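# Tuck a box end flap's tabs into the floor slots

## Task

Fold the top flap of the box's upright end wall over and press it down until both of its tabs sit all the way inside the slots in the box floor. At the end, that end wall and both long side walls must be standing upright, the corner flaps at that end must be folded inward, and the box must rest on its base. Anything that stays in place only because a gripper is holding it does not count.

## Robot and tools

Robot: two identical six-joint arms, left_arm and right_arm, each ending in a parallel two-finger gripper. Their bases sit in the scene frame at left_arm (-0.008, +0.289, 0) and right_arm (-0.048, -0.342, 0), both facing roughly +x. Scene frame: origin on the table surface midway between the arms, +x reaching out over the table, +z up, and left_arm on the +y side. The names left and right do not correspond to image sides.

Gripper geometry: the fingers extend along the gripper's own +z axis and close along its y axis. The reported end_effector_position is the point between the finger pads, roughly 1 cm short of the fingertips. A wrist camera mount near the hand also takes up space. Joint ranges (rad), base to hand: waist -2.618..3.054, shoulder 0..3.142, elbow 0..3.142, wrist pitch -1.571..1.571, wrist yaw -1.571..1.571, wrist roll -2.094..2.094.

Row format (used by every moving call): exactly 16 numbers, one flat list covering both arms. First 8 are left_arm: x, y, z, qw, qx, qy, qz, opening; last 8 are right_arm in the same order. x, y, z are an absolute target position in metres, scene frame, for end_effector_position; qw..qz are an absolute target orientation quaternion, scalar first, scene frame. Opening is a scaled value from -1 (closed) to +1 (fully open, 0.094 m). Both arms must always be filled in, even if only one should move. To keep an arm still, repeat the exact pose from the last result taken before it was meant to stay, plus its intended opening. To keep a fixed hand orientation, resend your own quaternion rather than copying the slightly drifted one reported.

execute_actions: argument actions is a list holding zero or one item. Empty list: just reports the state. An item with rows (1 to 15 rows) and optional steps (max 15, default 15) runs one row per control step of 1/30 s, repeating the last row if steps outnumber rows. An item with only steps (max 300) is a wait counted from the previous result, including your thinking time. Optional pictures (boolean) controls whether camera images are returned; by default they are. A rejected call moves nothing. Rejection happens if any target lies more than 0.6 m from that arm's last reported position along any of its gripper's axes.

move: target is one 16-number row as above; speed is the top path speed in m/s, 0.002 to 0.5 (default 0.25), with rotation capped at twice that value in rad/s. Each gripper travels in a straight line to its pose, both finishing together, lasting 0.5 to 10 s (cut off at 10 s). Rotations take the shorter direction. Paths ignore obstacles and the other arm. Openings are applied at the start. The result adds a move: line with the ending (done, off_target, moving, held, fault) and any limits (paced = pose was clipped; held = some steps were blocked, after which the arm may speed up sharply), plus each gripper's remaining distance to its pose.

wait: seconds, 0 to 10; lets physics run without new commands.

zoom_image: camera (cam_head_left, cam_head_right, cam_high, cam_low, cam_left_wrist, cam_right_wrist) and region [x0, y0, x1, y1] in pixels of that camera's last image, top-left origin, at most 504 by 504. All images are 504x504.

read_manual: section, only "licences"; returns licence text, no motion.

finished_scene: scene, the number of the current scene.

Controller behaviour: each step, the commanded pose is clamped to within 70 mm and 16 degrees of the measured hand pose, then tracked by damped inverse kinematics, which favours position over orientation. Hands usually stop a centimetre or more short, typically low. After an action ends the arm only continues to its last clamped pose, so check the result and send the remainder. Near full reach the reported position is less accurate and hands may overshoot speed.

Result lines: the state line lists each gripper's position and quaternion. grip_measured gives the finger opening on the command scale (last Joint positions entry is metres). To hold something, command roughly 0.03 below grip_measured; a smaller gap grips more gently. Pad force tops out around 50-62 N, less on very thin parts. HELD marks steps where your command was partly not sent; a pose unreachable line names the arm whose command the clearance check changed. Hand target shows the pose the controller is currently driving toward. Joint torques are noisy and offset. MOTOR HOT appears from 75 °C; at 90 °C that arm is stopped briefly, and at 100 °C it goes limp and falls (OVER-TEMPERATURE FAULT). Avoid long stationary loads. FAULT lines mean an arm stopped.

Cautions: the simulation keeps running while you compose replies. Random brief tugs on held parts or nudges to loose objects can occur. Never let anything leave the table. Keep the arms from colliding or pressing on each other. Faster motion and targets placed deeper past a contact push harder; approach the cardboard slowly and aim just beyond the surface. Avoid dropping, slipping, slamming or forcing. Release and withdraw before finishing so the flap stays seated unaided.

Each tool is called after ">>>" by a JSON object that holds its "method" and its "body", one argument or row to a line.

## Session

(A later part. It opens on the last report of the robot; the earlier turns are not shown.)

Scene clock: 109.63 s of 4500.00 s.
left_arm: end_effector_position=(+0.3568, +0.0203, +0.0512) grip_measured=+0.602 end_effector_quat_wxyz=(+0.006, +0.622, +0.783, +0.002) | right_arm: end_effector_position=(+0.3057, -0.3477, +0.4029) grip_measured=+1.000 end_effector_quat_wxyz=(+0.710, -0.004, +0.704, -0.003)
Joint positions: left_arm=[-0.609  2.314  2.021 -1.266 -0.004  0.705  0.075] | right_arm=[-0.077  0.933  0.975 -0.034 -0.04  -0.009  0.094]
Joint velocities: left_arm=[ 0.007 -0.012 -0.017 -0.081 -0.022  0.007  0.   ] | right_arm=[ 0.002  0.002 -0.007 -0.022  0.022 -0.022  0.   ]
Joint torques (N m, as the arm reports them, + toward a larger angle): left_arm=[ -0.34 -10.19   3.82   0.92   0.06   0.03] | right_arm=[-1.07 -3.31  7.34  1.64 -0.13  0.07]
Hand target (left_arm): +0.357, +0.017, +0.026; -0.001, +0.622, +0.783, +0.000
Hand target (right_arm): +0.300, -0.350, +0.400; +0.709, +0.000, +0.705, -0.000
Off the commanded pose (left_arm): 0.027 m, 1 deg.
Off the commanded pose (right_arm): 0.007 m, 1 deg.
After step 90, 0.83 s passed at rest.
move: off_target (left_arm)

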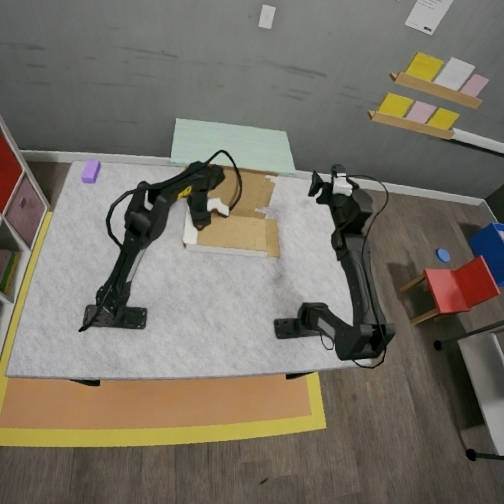

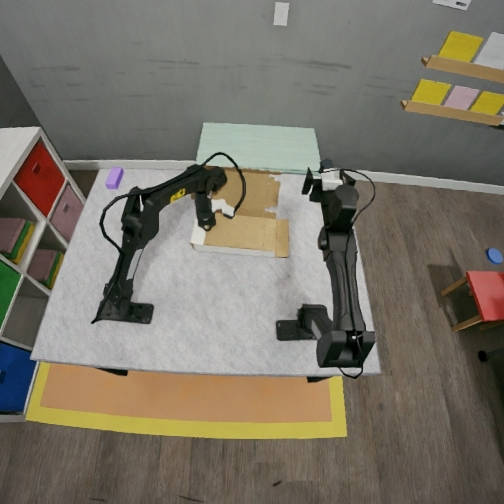

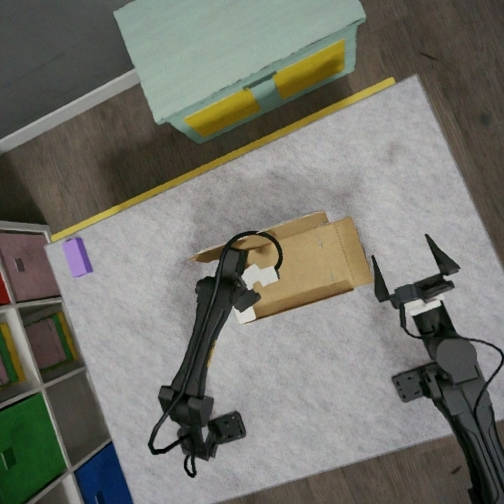

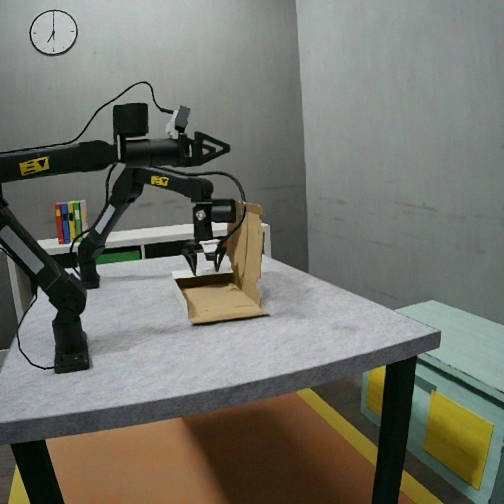

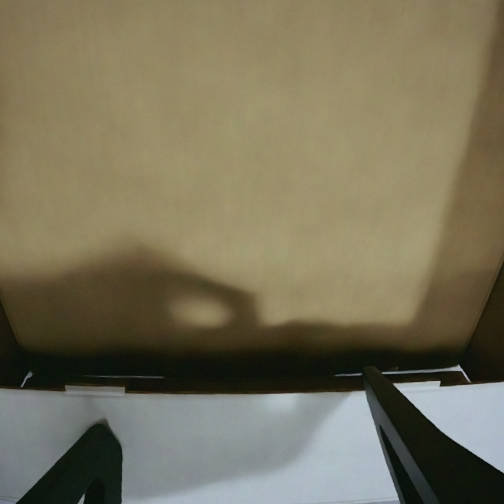

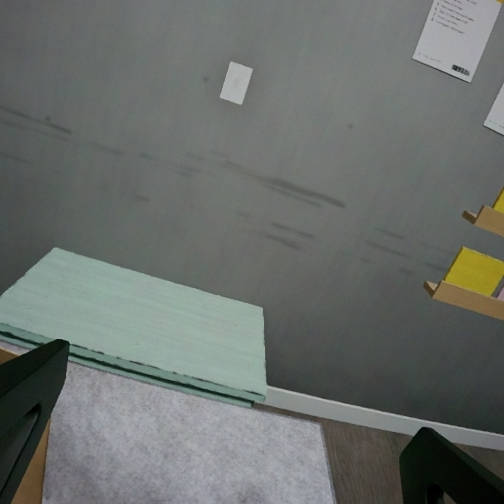

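>>> {"method": "move", "body": {
  "target": [0.362,0.002,0.052,0,0.622,0.783,0,0.6,0.3,-0.35,0.4,0.709,0,0.705,0,1],
  "speed": 0.05
}}

>>> {"method": "move", "body": {
  "target": [0.362,0.002,0.03,0,0.622,0.783,0,0.6,0.3,-0.35,0.4,0.709,0,0.705,0,1],
  "speed": 0.05
}}

Scene clock: 113.80 s of 4500.00 s.
left_arm: end_effector_position=(+0.3649, +0.0033, +0.0519) grip_measured=+0.602 end_effector_quat_wxyz=(+0.009, +0.624, +0.781, +0.002) | right_arm: end_effector_position=(+0.3057, -0.3477, +0.4029) grip_measured=+1.000 end_effector_quat_wxyz=(+0.710, -0.004, +0.704, -0.003)
Joint positions: left_arm=[-0.628  2.392  2.16  -1.319 -0.004  0.691  0.075] | right_arm=[-0.077  0.933  0.975 -0.034 -0.04  -0.009  0.094]
Joint velocities: left_arm=[ 0.012 -0.007  0.027  0.007  0.007 -0.037 -0.001] | right_arm=[-0.002 -0.002 -0.017 -0.11  -0.022 -0.022  0.   ]
Joint torques (N m, as the arm reports them, + toward a larger angle): left_arm=[ -0.54 -12.7    9.37   0.2    0.02  -0.05] | right_arm=[-1.06 -3.32  7.33  1.64 -0.13  0.07]
Hand target (left_arm): +0.362, +0.002, +0.052; +0.001, +0.622, +0.783, -0.000
Hand target (right_arm): +0.300, -0.350, +0.400; +0.709, +0.000, +0.705, -0.000
Off the commanded pose (left_arm): 0.003 m, 1 deg.
Off the commanded pose (right_arm): 0.007 m, 1 deg.
After step 90, 0.40 s passed at rest.
move: done

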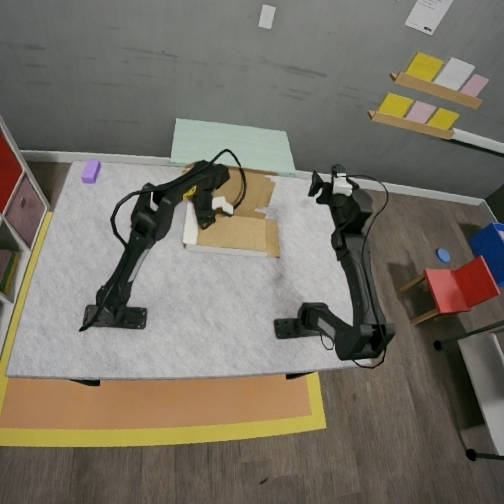

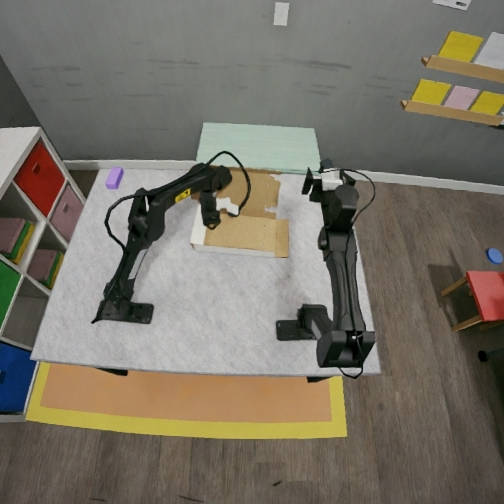

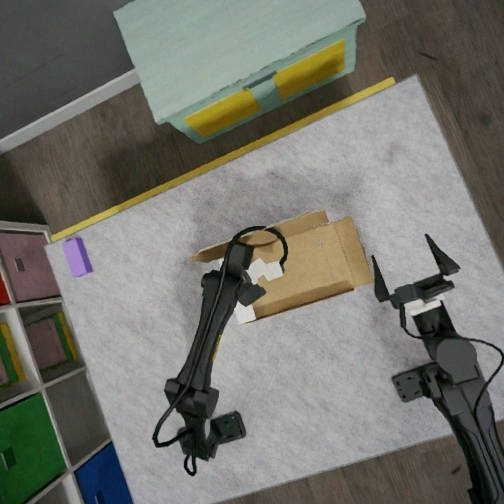

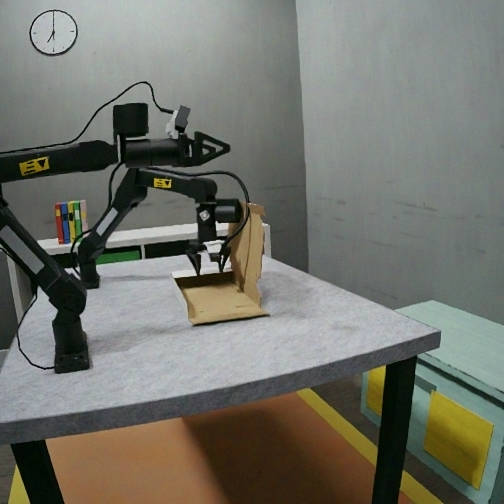

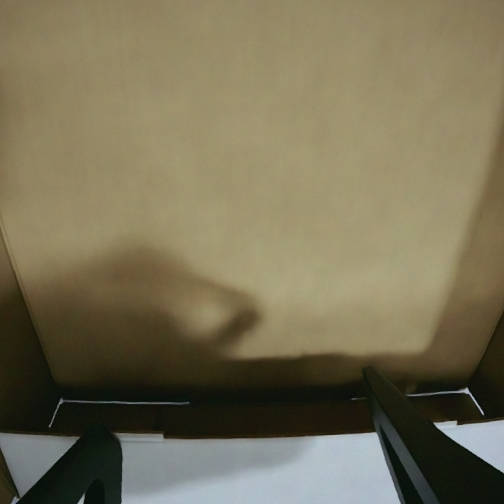

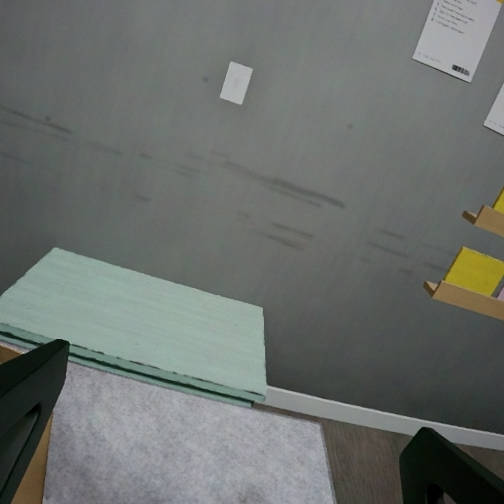

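Scene clock: 114.50 s of 4500.00 s.
left_arm: end_effector_position=(+0.3661, +0.0027, +0.0462) grip_measured=+0.602 end_effector_quat_wxyz=(+0.012, +0.623, +0.782, +0.003) | right_arm: end_effector_position=(+0.3057, -0.3477, +0.4029) grip_measured=+1.000 end_effector_quat_wxyz=(+0.710, -0.004, +0.704, -0.003)
Joint positions: left_arm=[-0.628  2.392  2.137 -1.291 -0.006  0.689  0.075] | right_arm=[-0.077  0.933  0.975 -0.034 -0.04  -0.009  0.094]
Joint velocities: left_arm=[ 0.017 -0.007  0.007  0.051 -0.037  0.051  0.   ] | right_arm=[-0.012 -0.012 -0.007 -0.037 -0.007 -0.081  0.   ]
Joint torques (N m, as the arm reports them, + toward a larger angle): left_arm=[ -0.47 -12.55   4.28   0.6    0.06  -0.02] | right_arm=[-1.07 -3.31  7.34  1.63 -0.13  0.07]
Hand target (left_arm): +0.362, +0.003, +0.030; -0.000, +0.622, +0.783, +0.000
Hand target (right_arm): +0.300, -0.350, +0.400; +0.709, +0.000, +0.705, -0.000
Off the commanded pose (left_arm): 0.017 m, 1 deg.
Off the commanded pose (right_arm): 0.007 m, 1 deg.
move: off_target (left_arm)

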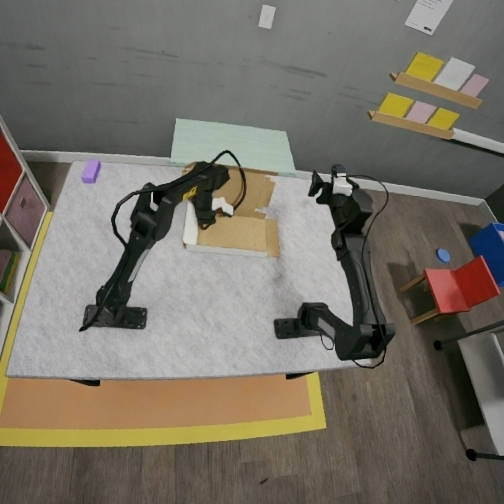

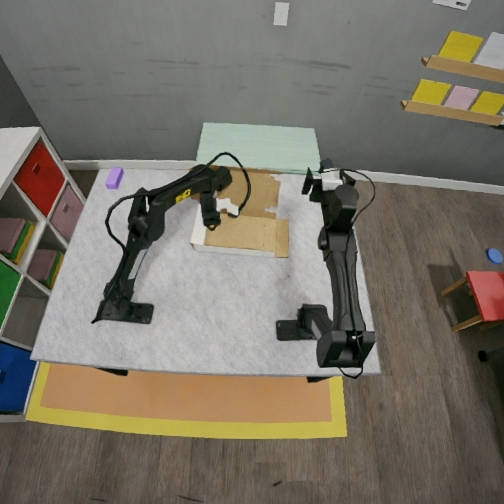

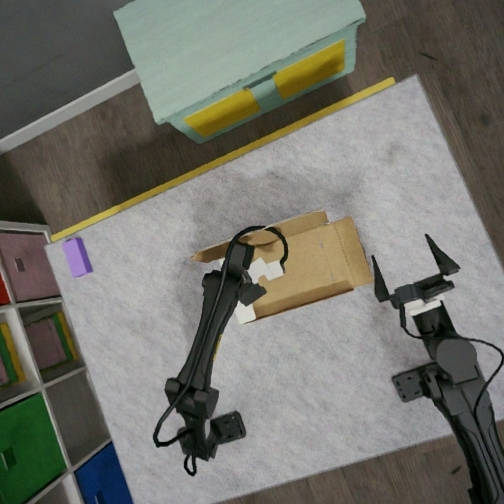

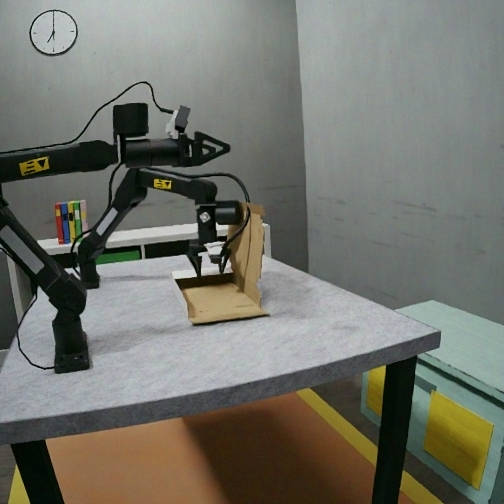

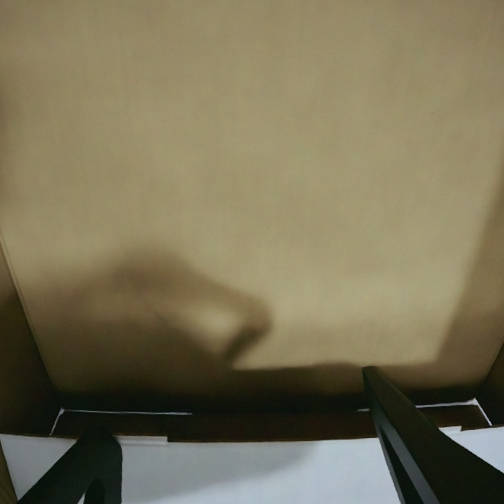

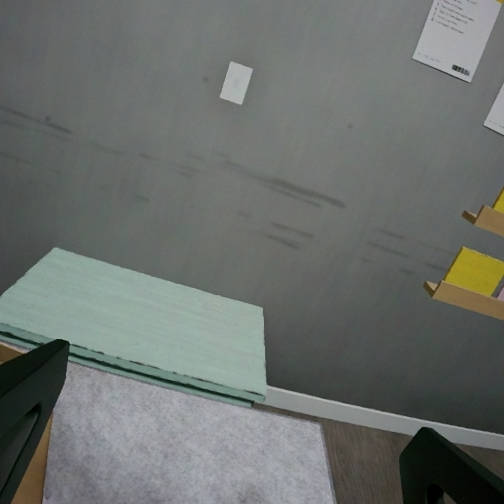

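>>> {"method": "move", "body": {
  "target": [0.361,0.006,0.012,0,0.622,0.783,0,0.6,0.3,-0.35,0.4,0.709,0,0.705,0,1],
  "speed": 0.02
}}

Scene clock: 119.00 s of 4500.00 s.
left_arm: end_effector_position=(+0.3665, +0.0020, +0.0306) grip_measured=+0.602 end_effector_quat_wxyz=(+0.020, +0.623, +0.782, +0.002) | right_arm: end_effector_position=(+0.3057, -0.3477, +0.4029) grip_measured=+1.000 end_effector_quat_wxyz=(+0.710, -0.004, +0.704, -0.003)
Joint positions: left_arm=[-0.628  2.38   2.052 -1.203 -0.004  0.689  0.075] | right_arm=[-0.077  0.933  0.975 -0.034 -0.04  -0.009  0.094]
Joint velocities: left_arm=[-0.012  0.007 -0.007 -0.051 -0.007 -0.051  0.001] | right_arm=[-0.002 -0.012  0.002 -0.066  0.037 -0.007  0.   ]
Joint torques (N m, as the arm reports them, + toward a larger angle): left_arm=[  0.03 -12.02   4.38   0.51   0.01   0.02] | right_arm=[-1.06 -3.32  7.34  1.64 -0.13  0.07]
Hand target (left_arm): +0.360, +0.006, +0.012; -0.000, +0.622, +0.783, -0.000
Hand target (right_arm): +0.300, -0.350, +0.400; +0.709, +0.000, +0.705, -0.000
Off the commanded pose (left_arm): 0.020 m, 2 deg.
Off the commanded pose (right_arm): 0.007 m, 1 deg.
move: off_target (left_arm)

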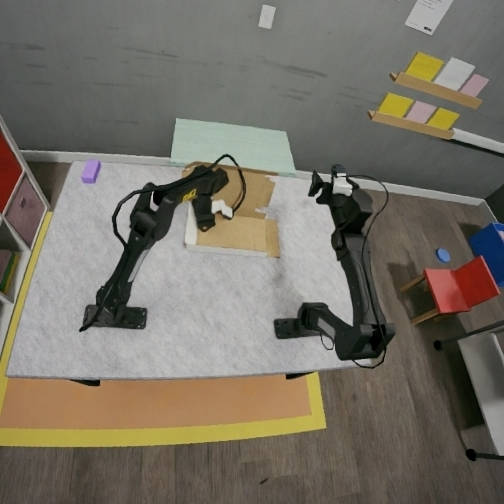

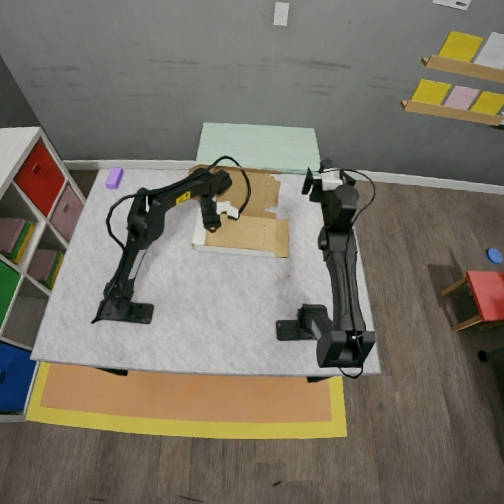

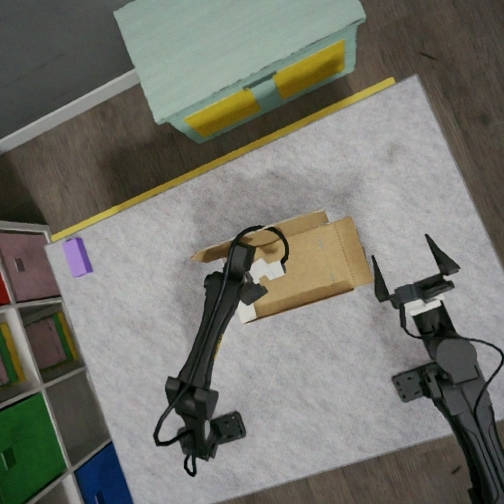

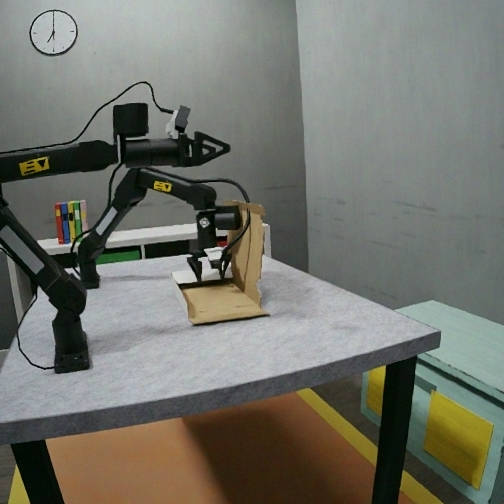

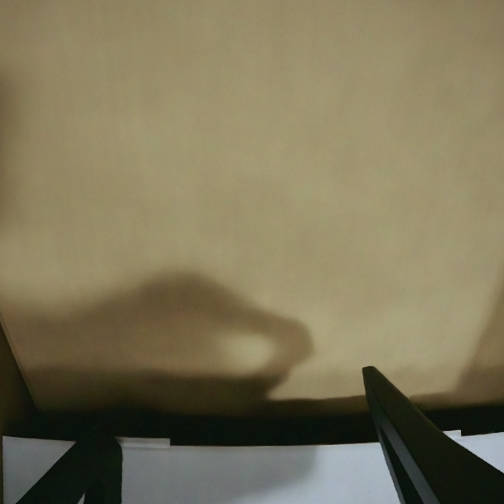

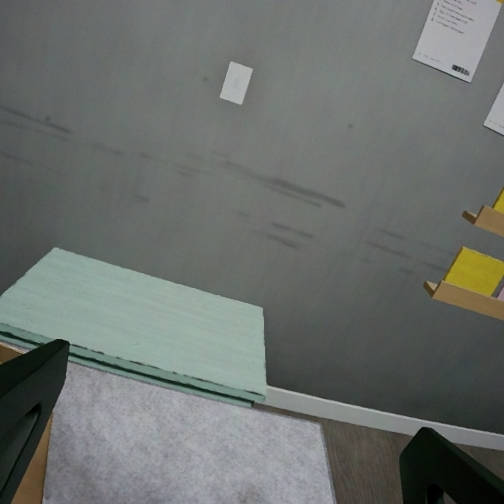

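>>> {"method": "move", "body": {
  "target": [0.356,0.024,0.02,0,0.622,0.783,0,0.6,0.3,-0.35,0.4,0.709,0,0.705,0,1],
  "speed": 0.03
}}

Scene clock: 122.47 s of 4500.00 s.
left_arm: end_effector_position=(+0.3630, +0.0125, +0.0307) grip_measured=+0.602 end_effector_quat_wxyz=(+0.023, +0.625, +0.780, +0.003) | right_arm: end_effector_position=(+0.3057, -0.3477, +0.4029) grip_measured=+1.000 end_effector_quat_wxyz=(+0.710, -0.004, +0.704, -0.003)
Joint positions: left_arm=[-0.615  2.327  1.961 -1.157 -0.004  0.707  0.075] | right_arm=[-0.077  0.933  0.975 -0.034 -0.04  -0.009  0.094]
Joint velocities: left_arm=[-0.012 -0.007 -0.002  0.066  0.081 -0.051 -0.001] | right_arm=[ 0.002 -0.012 -0.002 -0.037 -0.051  0.007  0.   ]
Joint torques (N m, as the arm reports them, + toward a larger angle): left_arm=[  1.14 -13.     4.23   0.36   0.07   0.08] | right_arm=[-1.07 -3.31  7.33  1.64 -0.13  0.07]
Hand target (left_arm): +0.356, +0.024, +0.020; -0.000, +0.622, +0.783, -0.000
Hand target (right_arm): +0.300, -0.350, +0.400; +0.709, +0.000, +0.705, -0.000
Off the commanded pose (left_arm): 0.017 m, 3 deg.
Off the commanded pose (right_arm): 0.007 m, 1 deg.
move: off_target (left_arm)

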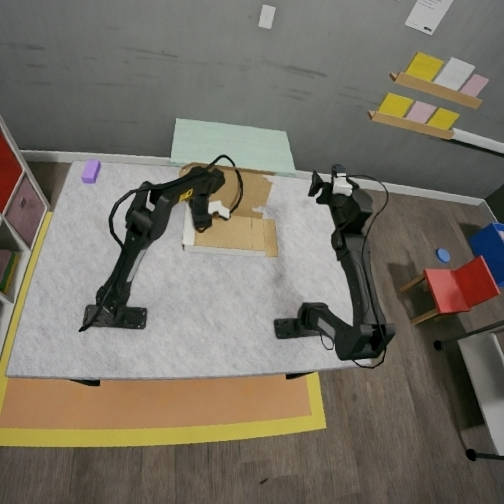

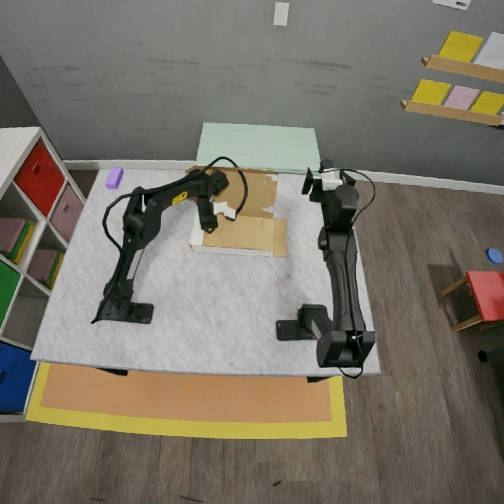

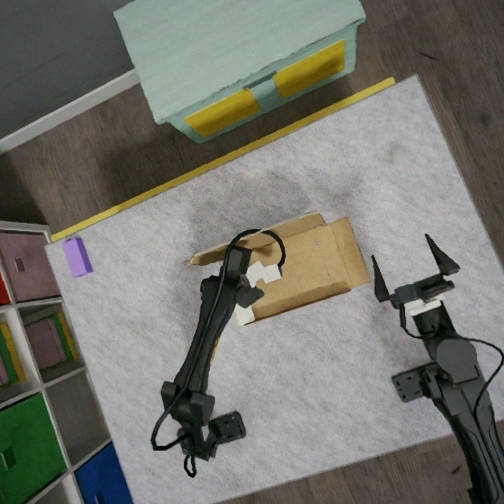

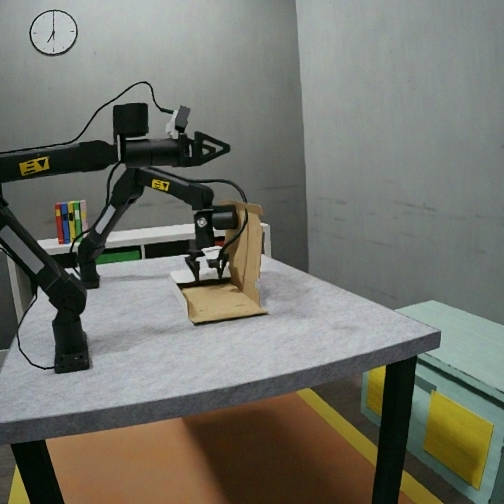

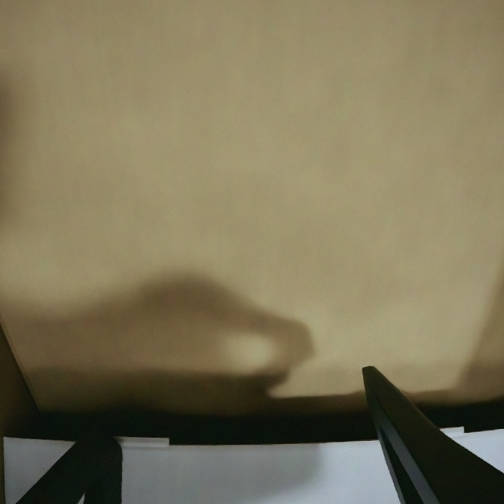

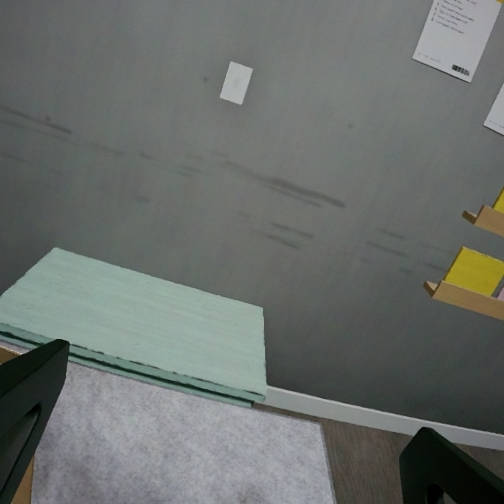

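>>> {"method": "move", "body": {
  "target": [0.362,0.012,0.03,0,0.622,0.783,0,0.6,0.33,-0.26,0.16,0,0.574,0.819,0,-1]
}}

>>> {"method": "move", "body": {
  "target": [0.362,0.012,0.03,0,0.622,0.783,0,0.6,0.38,-0.22,0.05,0,0.574,0.819,0,-1],
  "speed": 0.15
}}

Scene clock: 133.10 s of 4500.00 s.
left_arm: end_effector_position=(+0.3644, +0.0115, +0.0332) grip_measured=+0.602 end_effector_quat_wxyz=(+0.013, +0.625, +0.780, +0.003) | right_arm: end_effector_position=(+0.3296, -0.2575, +0.1476) grip_measured=-0.981 end_effector_quat_wxyz=(-0.008, +0.560, +0.828, +0.001)
Joint positions: left_arm=[-0.615  2.36   2.028 -1.213 -0.004  0.708  0.075] | right_arm=[ 0.175  2.047  1.977 -1.51  -0.012  1.403  0.001]
Joint velocities: left_arm=[-0.012 -0.007 -0.032 -0.051  0.022  0.007 -0.   ] | right_arm=[ 0.012 -0.012  0.012 -0.022 -0.022 -0.007 -0.   ]
Joint torques (N m, as the arm reports them, + toward a larger angle): left_arm=[ -0.03 -12.03   9.25   0.2    0.01  -0.05] | right_arm=[ -0.85 -11.11  10.59  -0.12  -0.09   0.04]
Hand target (left_arm): +0.362, +0.012, +0.030; +0.001, +0.622, +0.783, +0.000
Hand target (right_arm): +0.333, -0.259, +0.155; -0.005, +0.568, +0.823, +0.008
Off the commanded pose (left_arm): 0.004 m, 2 deg.
Off the commanded pose (right_arm): 0.013 m, 2 deg.
After step 90, 3.23 s passed at rest.
move: off_target (right_arm)

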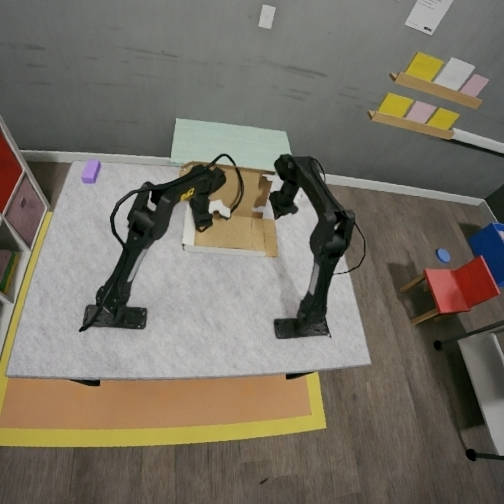

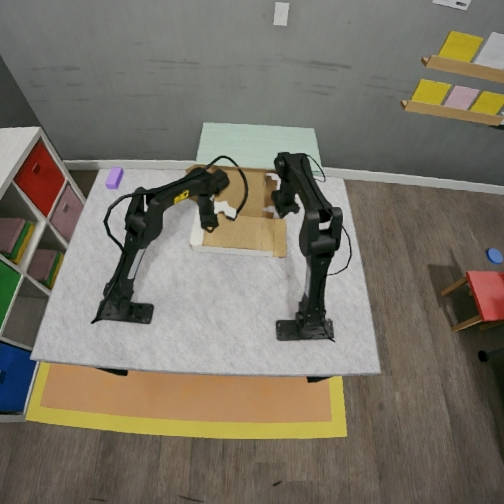

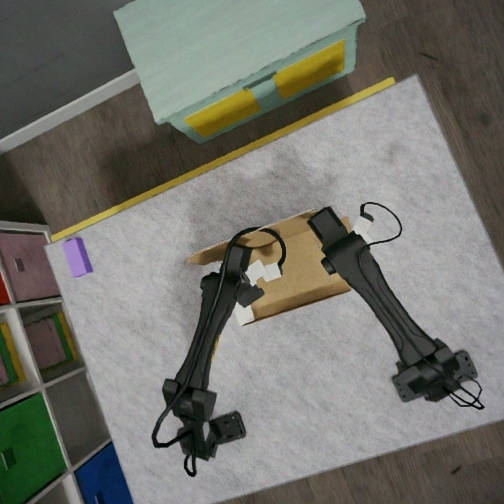

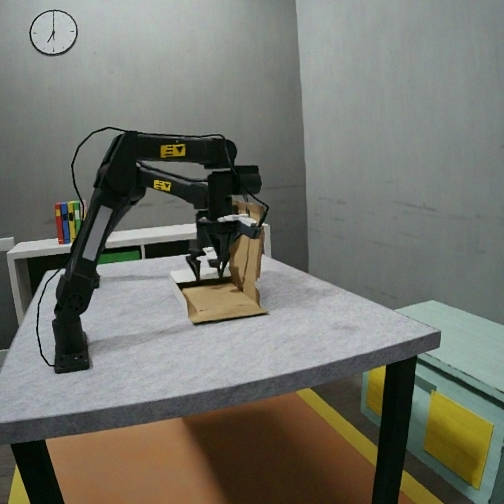

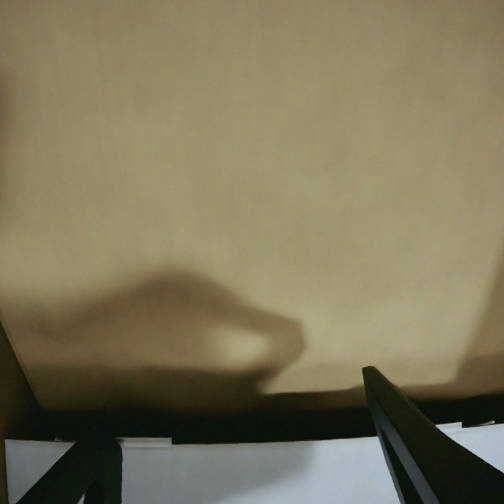

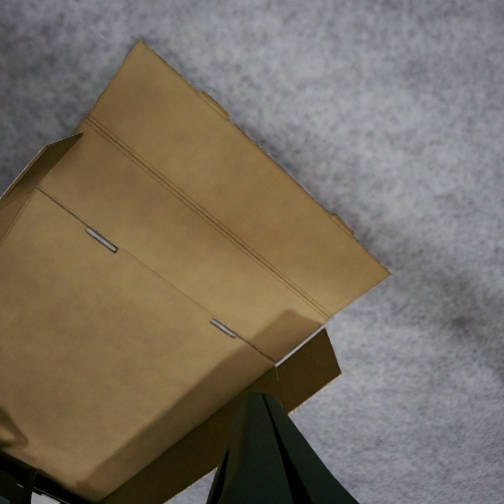

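Scene clock: 134.33 s of 4500.00 s.
left_arm: end_effector_position=(+0.3635, +0.0121, +0.0332) grip_measured=+0.602 end_effector_quat_wxyz=(+0.011, +0.625, +0.780, +0.002) | right_arm: end_effector_position=(+0.3731, -0.2238, +0.0433) grip_measured=-0.981 end_effector_quat_wxyz=(-0.015, +0.574, +0.819, -0.009)
Joint positions: left_arm=[-0.615  2.36   2.028 -1.218 -0.004  0.707  0.075] | right_arm=[ 0.229  2.294  1.955 -1.264 -0.012  1.489  0.001]
Joint velocities: left_arm=[-0.032  0.007 -0.012 -0.037 -0.037 -0.037  0.   ] | right_arm=[-0.007  0.002  0.007  0.022 -0.11   0.022 -0.   ]
Joint torques (N m, as the arm reports them, + toward a larger angle): left_arm=[ -0.13 -12.04   9.28   0.23   0.04  -0.05] | right_arm=[  0.8  -14.01   9.05   0.1    0.11   0.05]
Hand target (left_arm): +0.362, +0.012, +0.030; +0.001, +0.622, +0.783, +0.000
Hand target (right_arm): +0.380, -0.220, +0.050; -0.000, +0.574, +0.819, +0.000
Off the commanded pose (left_arm): 0.004 m, 1 deg.
Off the commanded pose (right_arm): 0.010 m, 2 deg.
move: done

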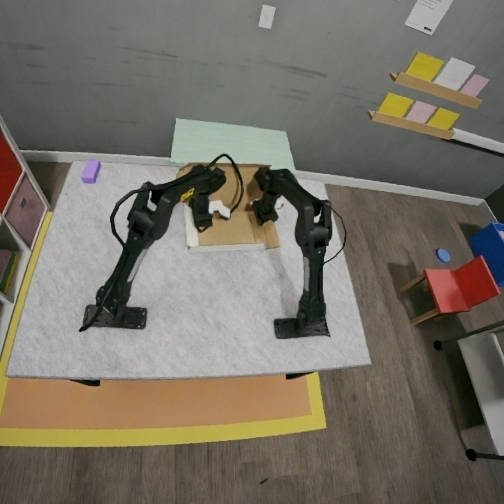

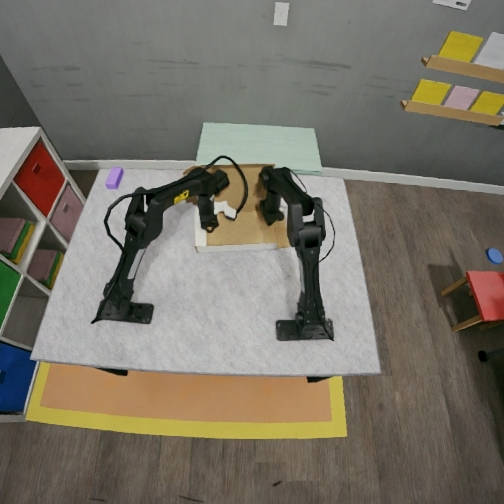

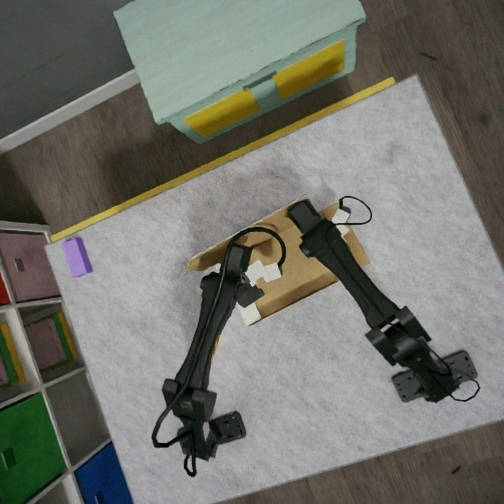

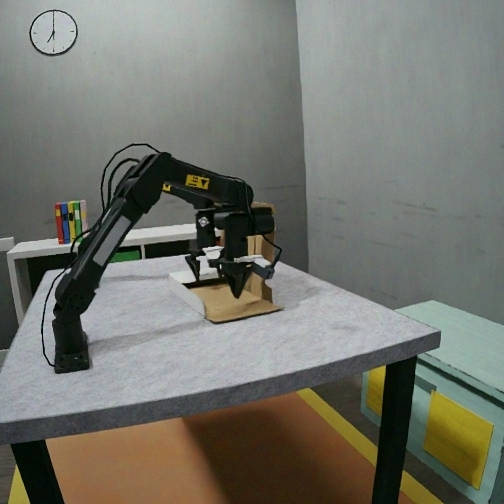

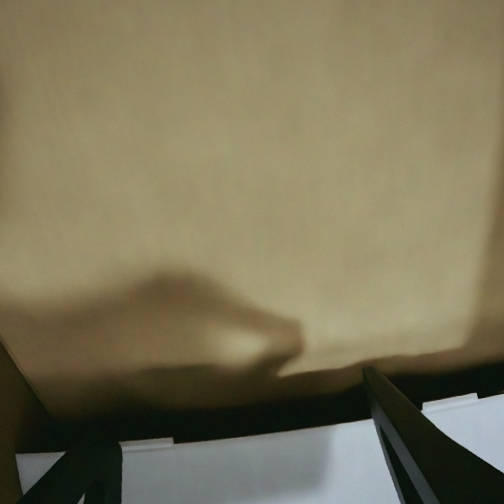

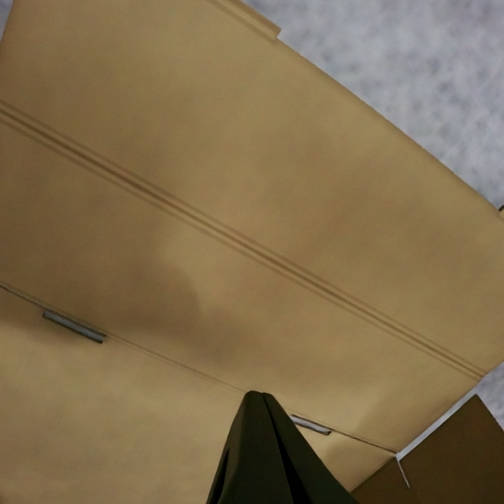

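>>> {"method": "move", "body": {
  "target": [0.364,0.008,0.03,0,0.581,0.814,0,0.6,0.372,-0.222,0.0,0,0.574,0.819,0,-1],
  "speed": 0.05
}}

>>> {"method": "move", "body": {
  "target": [0.356,0.032,0.018,0,0.581,0.814,0,0.6,0.372,-0.222,0.0,0,0.574,0.819,0,-1],
  "speed": 0.03
}}

Scene clock: 140.27 s of 4500.00 s.
left_arm: end_effector_position=(+0.3669, +0.0095, +0.0313) grip_measured=+0.602 end_effector_quat_wxyz=(+0.010, +0.584, +0.811, +0.002) | right_arm: end_effector_position=(+0.3721, -0.2241, +0.0117) grip_measured=-0.982 end_effector_quat_wxyz=(-0.007, +0.574, +0.819, +0.001)
Joint positions: left_arm=[-0.615  2.383  2.061 -1.228 -0.004  0.605  0.075] | right_arm=[ 0.229  2.284  1.812 -1.105 -0.012  1.491  0.001]
Joint velocities: left_arm=[-0.017 -0.002 -0.007 -0.022 -0.051 -0.037 -0.001] | right_arm=[ 0.002 -0.027 -0.017  0.095 -0.007 -0.022  0.001]
Joint torques (N m, as the arm reports them, + toward a larger angle): left_arm=[ -0.53 -12.56   9.51   0.17   0.    -0.07] | right_arm=[  0.94 -12.62   4.18   0.51   0.13   0.07]
Hand target (left_arm): +0.364, +0.008, +0.030; +0.000, +0.581, +0.814, +0.000
Hand target (right_arm): +0.372, -0.222, +0.000; -0.001, +0.574, +0.819, -0.001
Off the commanded pose (left_arm): 0.004 m, 1 deg.
Off the commanded pose (right_arm): 0.012 m, 1 deg.
After step 90, 1.53 s passed at rest.
move: off_target (right_arm)

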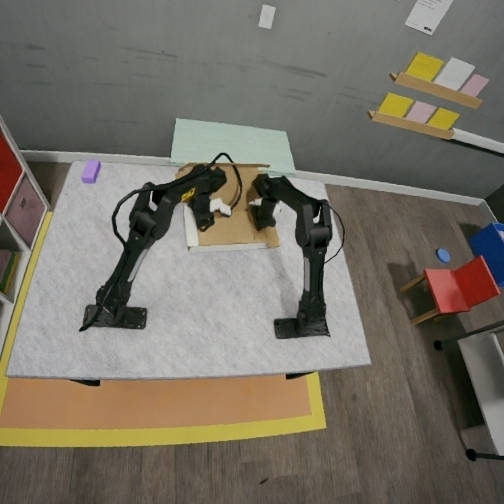

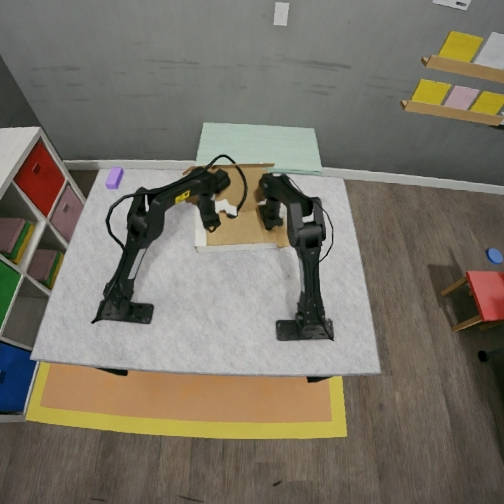

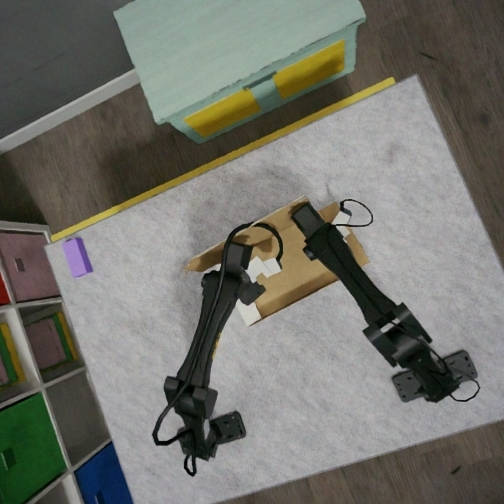

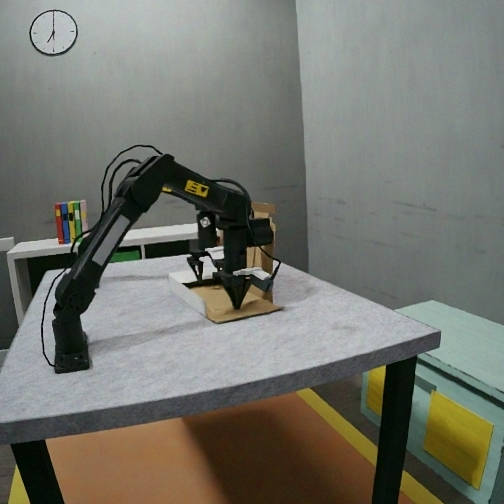

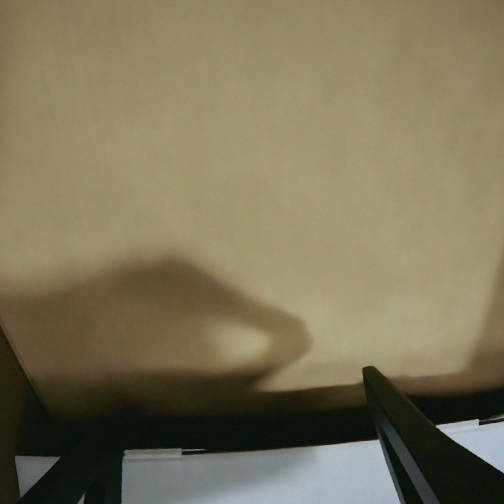

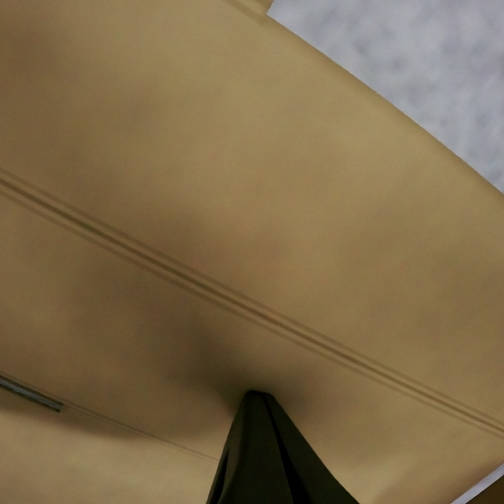

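Scene clock: 141.43 s of 4500.00 s.
left_arm: end_effector_position=(+0.3627, +0.0144, +0.0275) grip_measured=+0.602 end_effector_quat_wxyz=(+0.028, +0.588, +0.808, -0.005) | right_arm: end_effector_position=(+0.3758, -0.2228, +0.0120) grip_measured=-0.982 end_effector_quat_wxyz=(-0.002, +0.574, +0.819, +0.008)
Joint positions: left_arm=[-0.606  2.312  1.921 -1.123  0.01   0.623  0.075] | right_arm=[ 0.229  2.284  1.812 -1.09  -0.013  1.491  0.001]
Joint velocities: left_arm=[-0.017  0.017  0.007 -0.066  0.037 -0.081 -0.001] | right_arm=[-0.002  0.012 -0.007  0.037  0.066  0.022 -0.   ]
Joint torques (N m, as the arm reports them, + toward a larger angle): left_arm=[  1.58 -13.3    4.14   0.29  -0.1    0.09] | right_arm=[  0.93 -12.73   4.08   0.39   0.13   0.06]
Hand target (left_arm): +0.356, +0.032, +0.019; +0.000, +0.581, +0.814, -0.000
Hand target (right_arm): +0.372, -0.222, +0.000; -0.001, +0.574, +0.819, -0.000
Off the commanded pose (left_arm): 0.021 m, 3 deg.
Off the commanded pose (right_arm): 0.013 m, 1 deg.
move: off_target (left_arm, right_arm)

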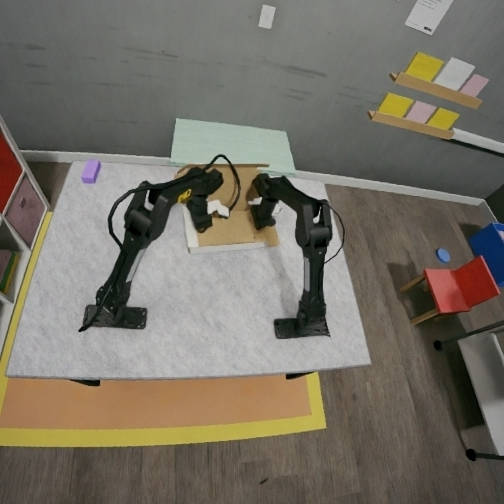

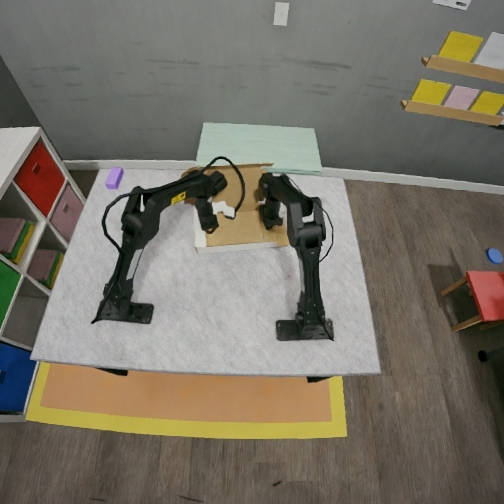

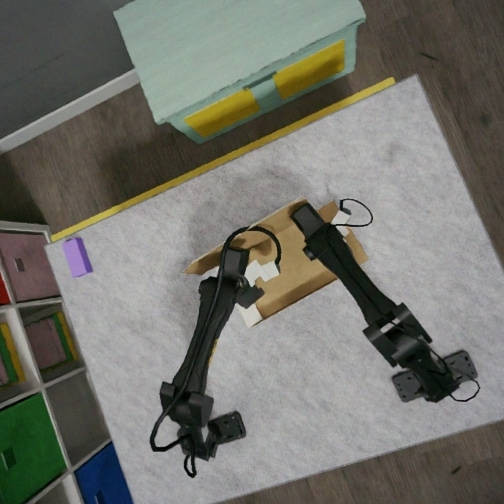

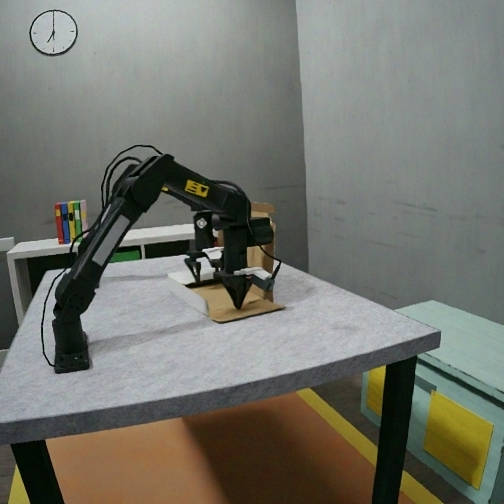

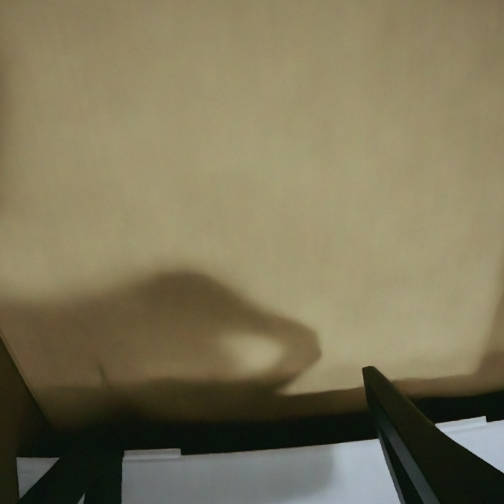

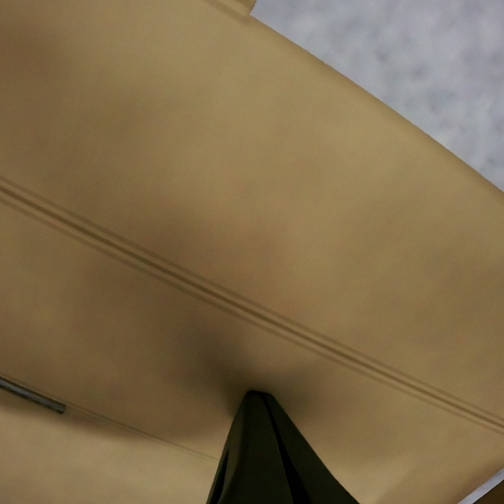

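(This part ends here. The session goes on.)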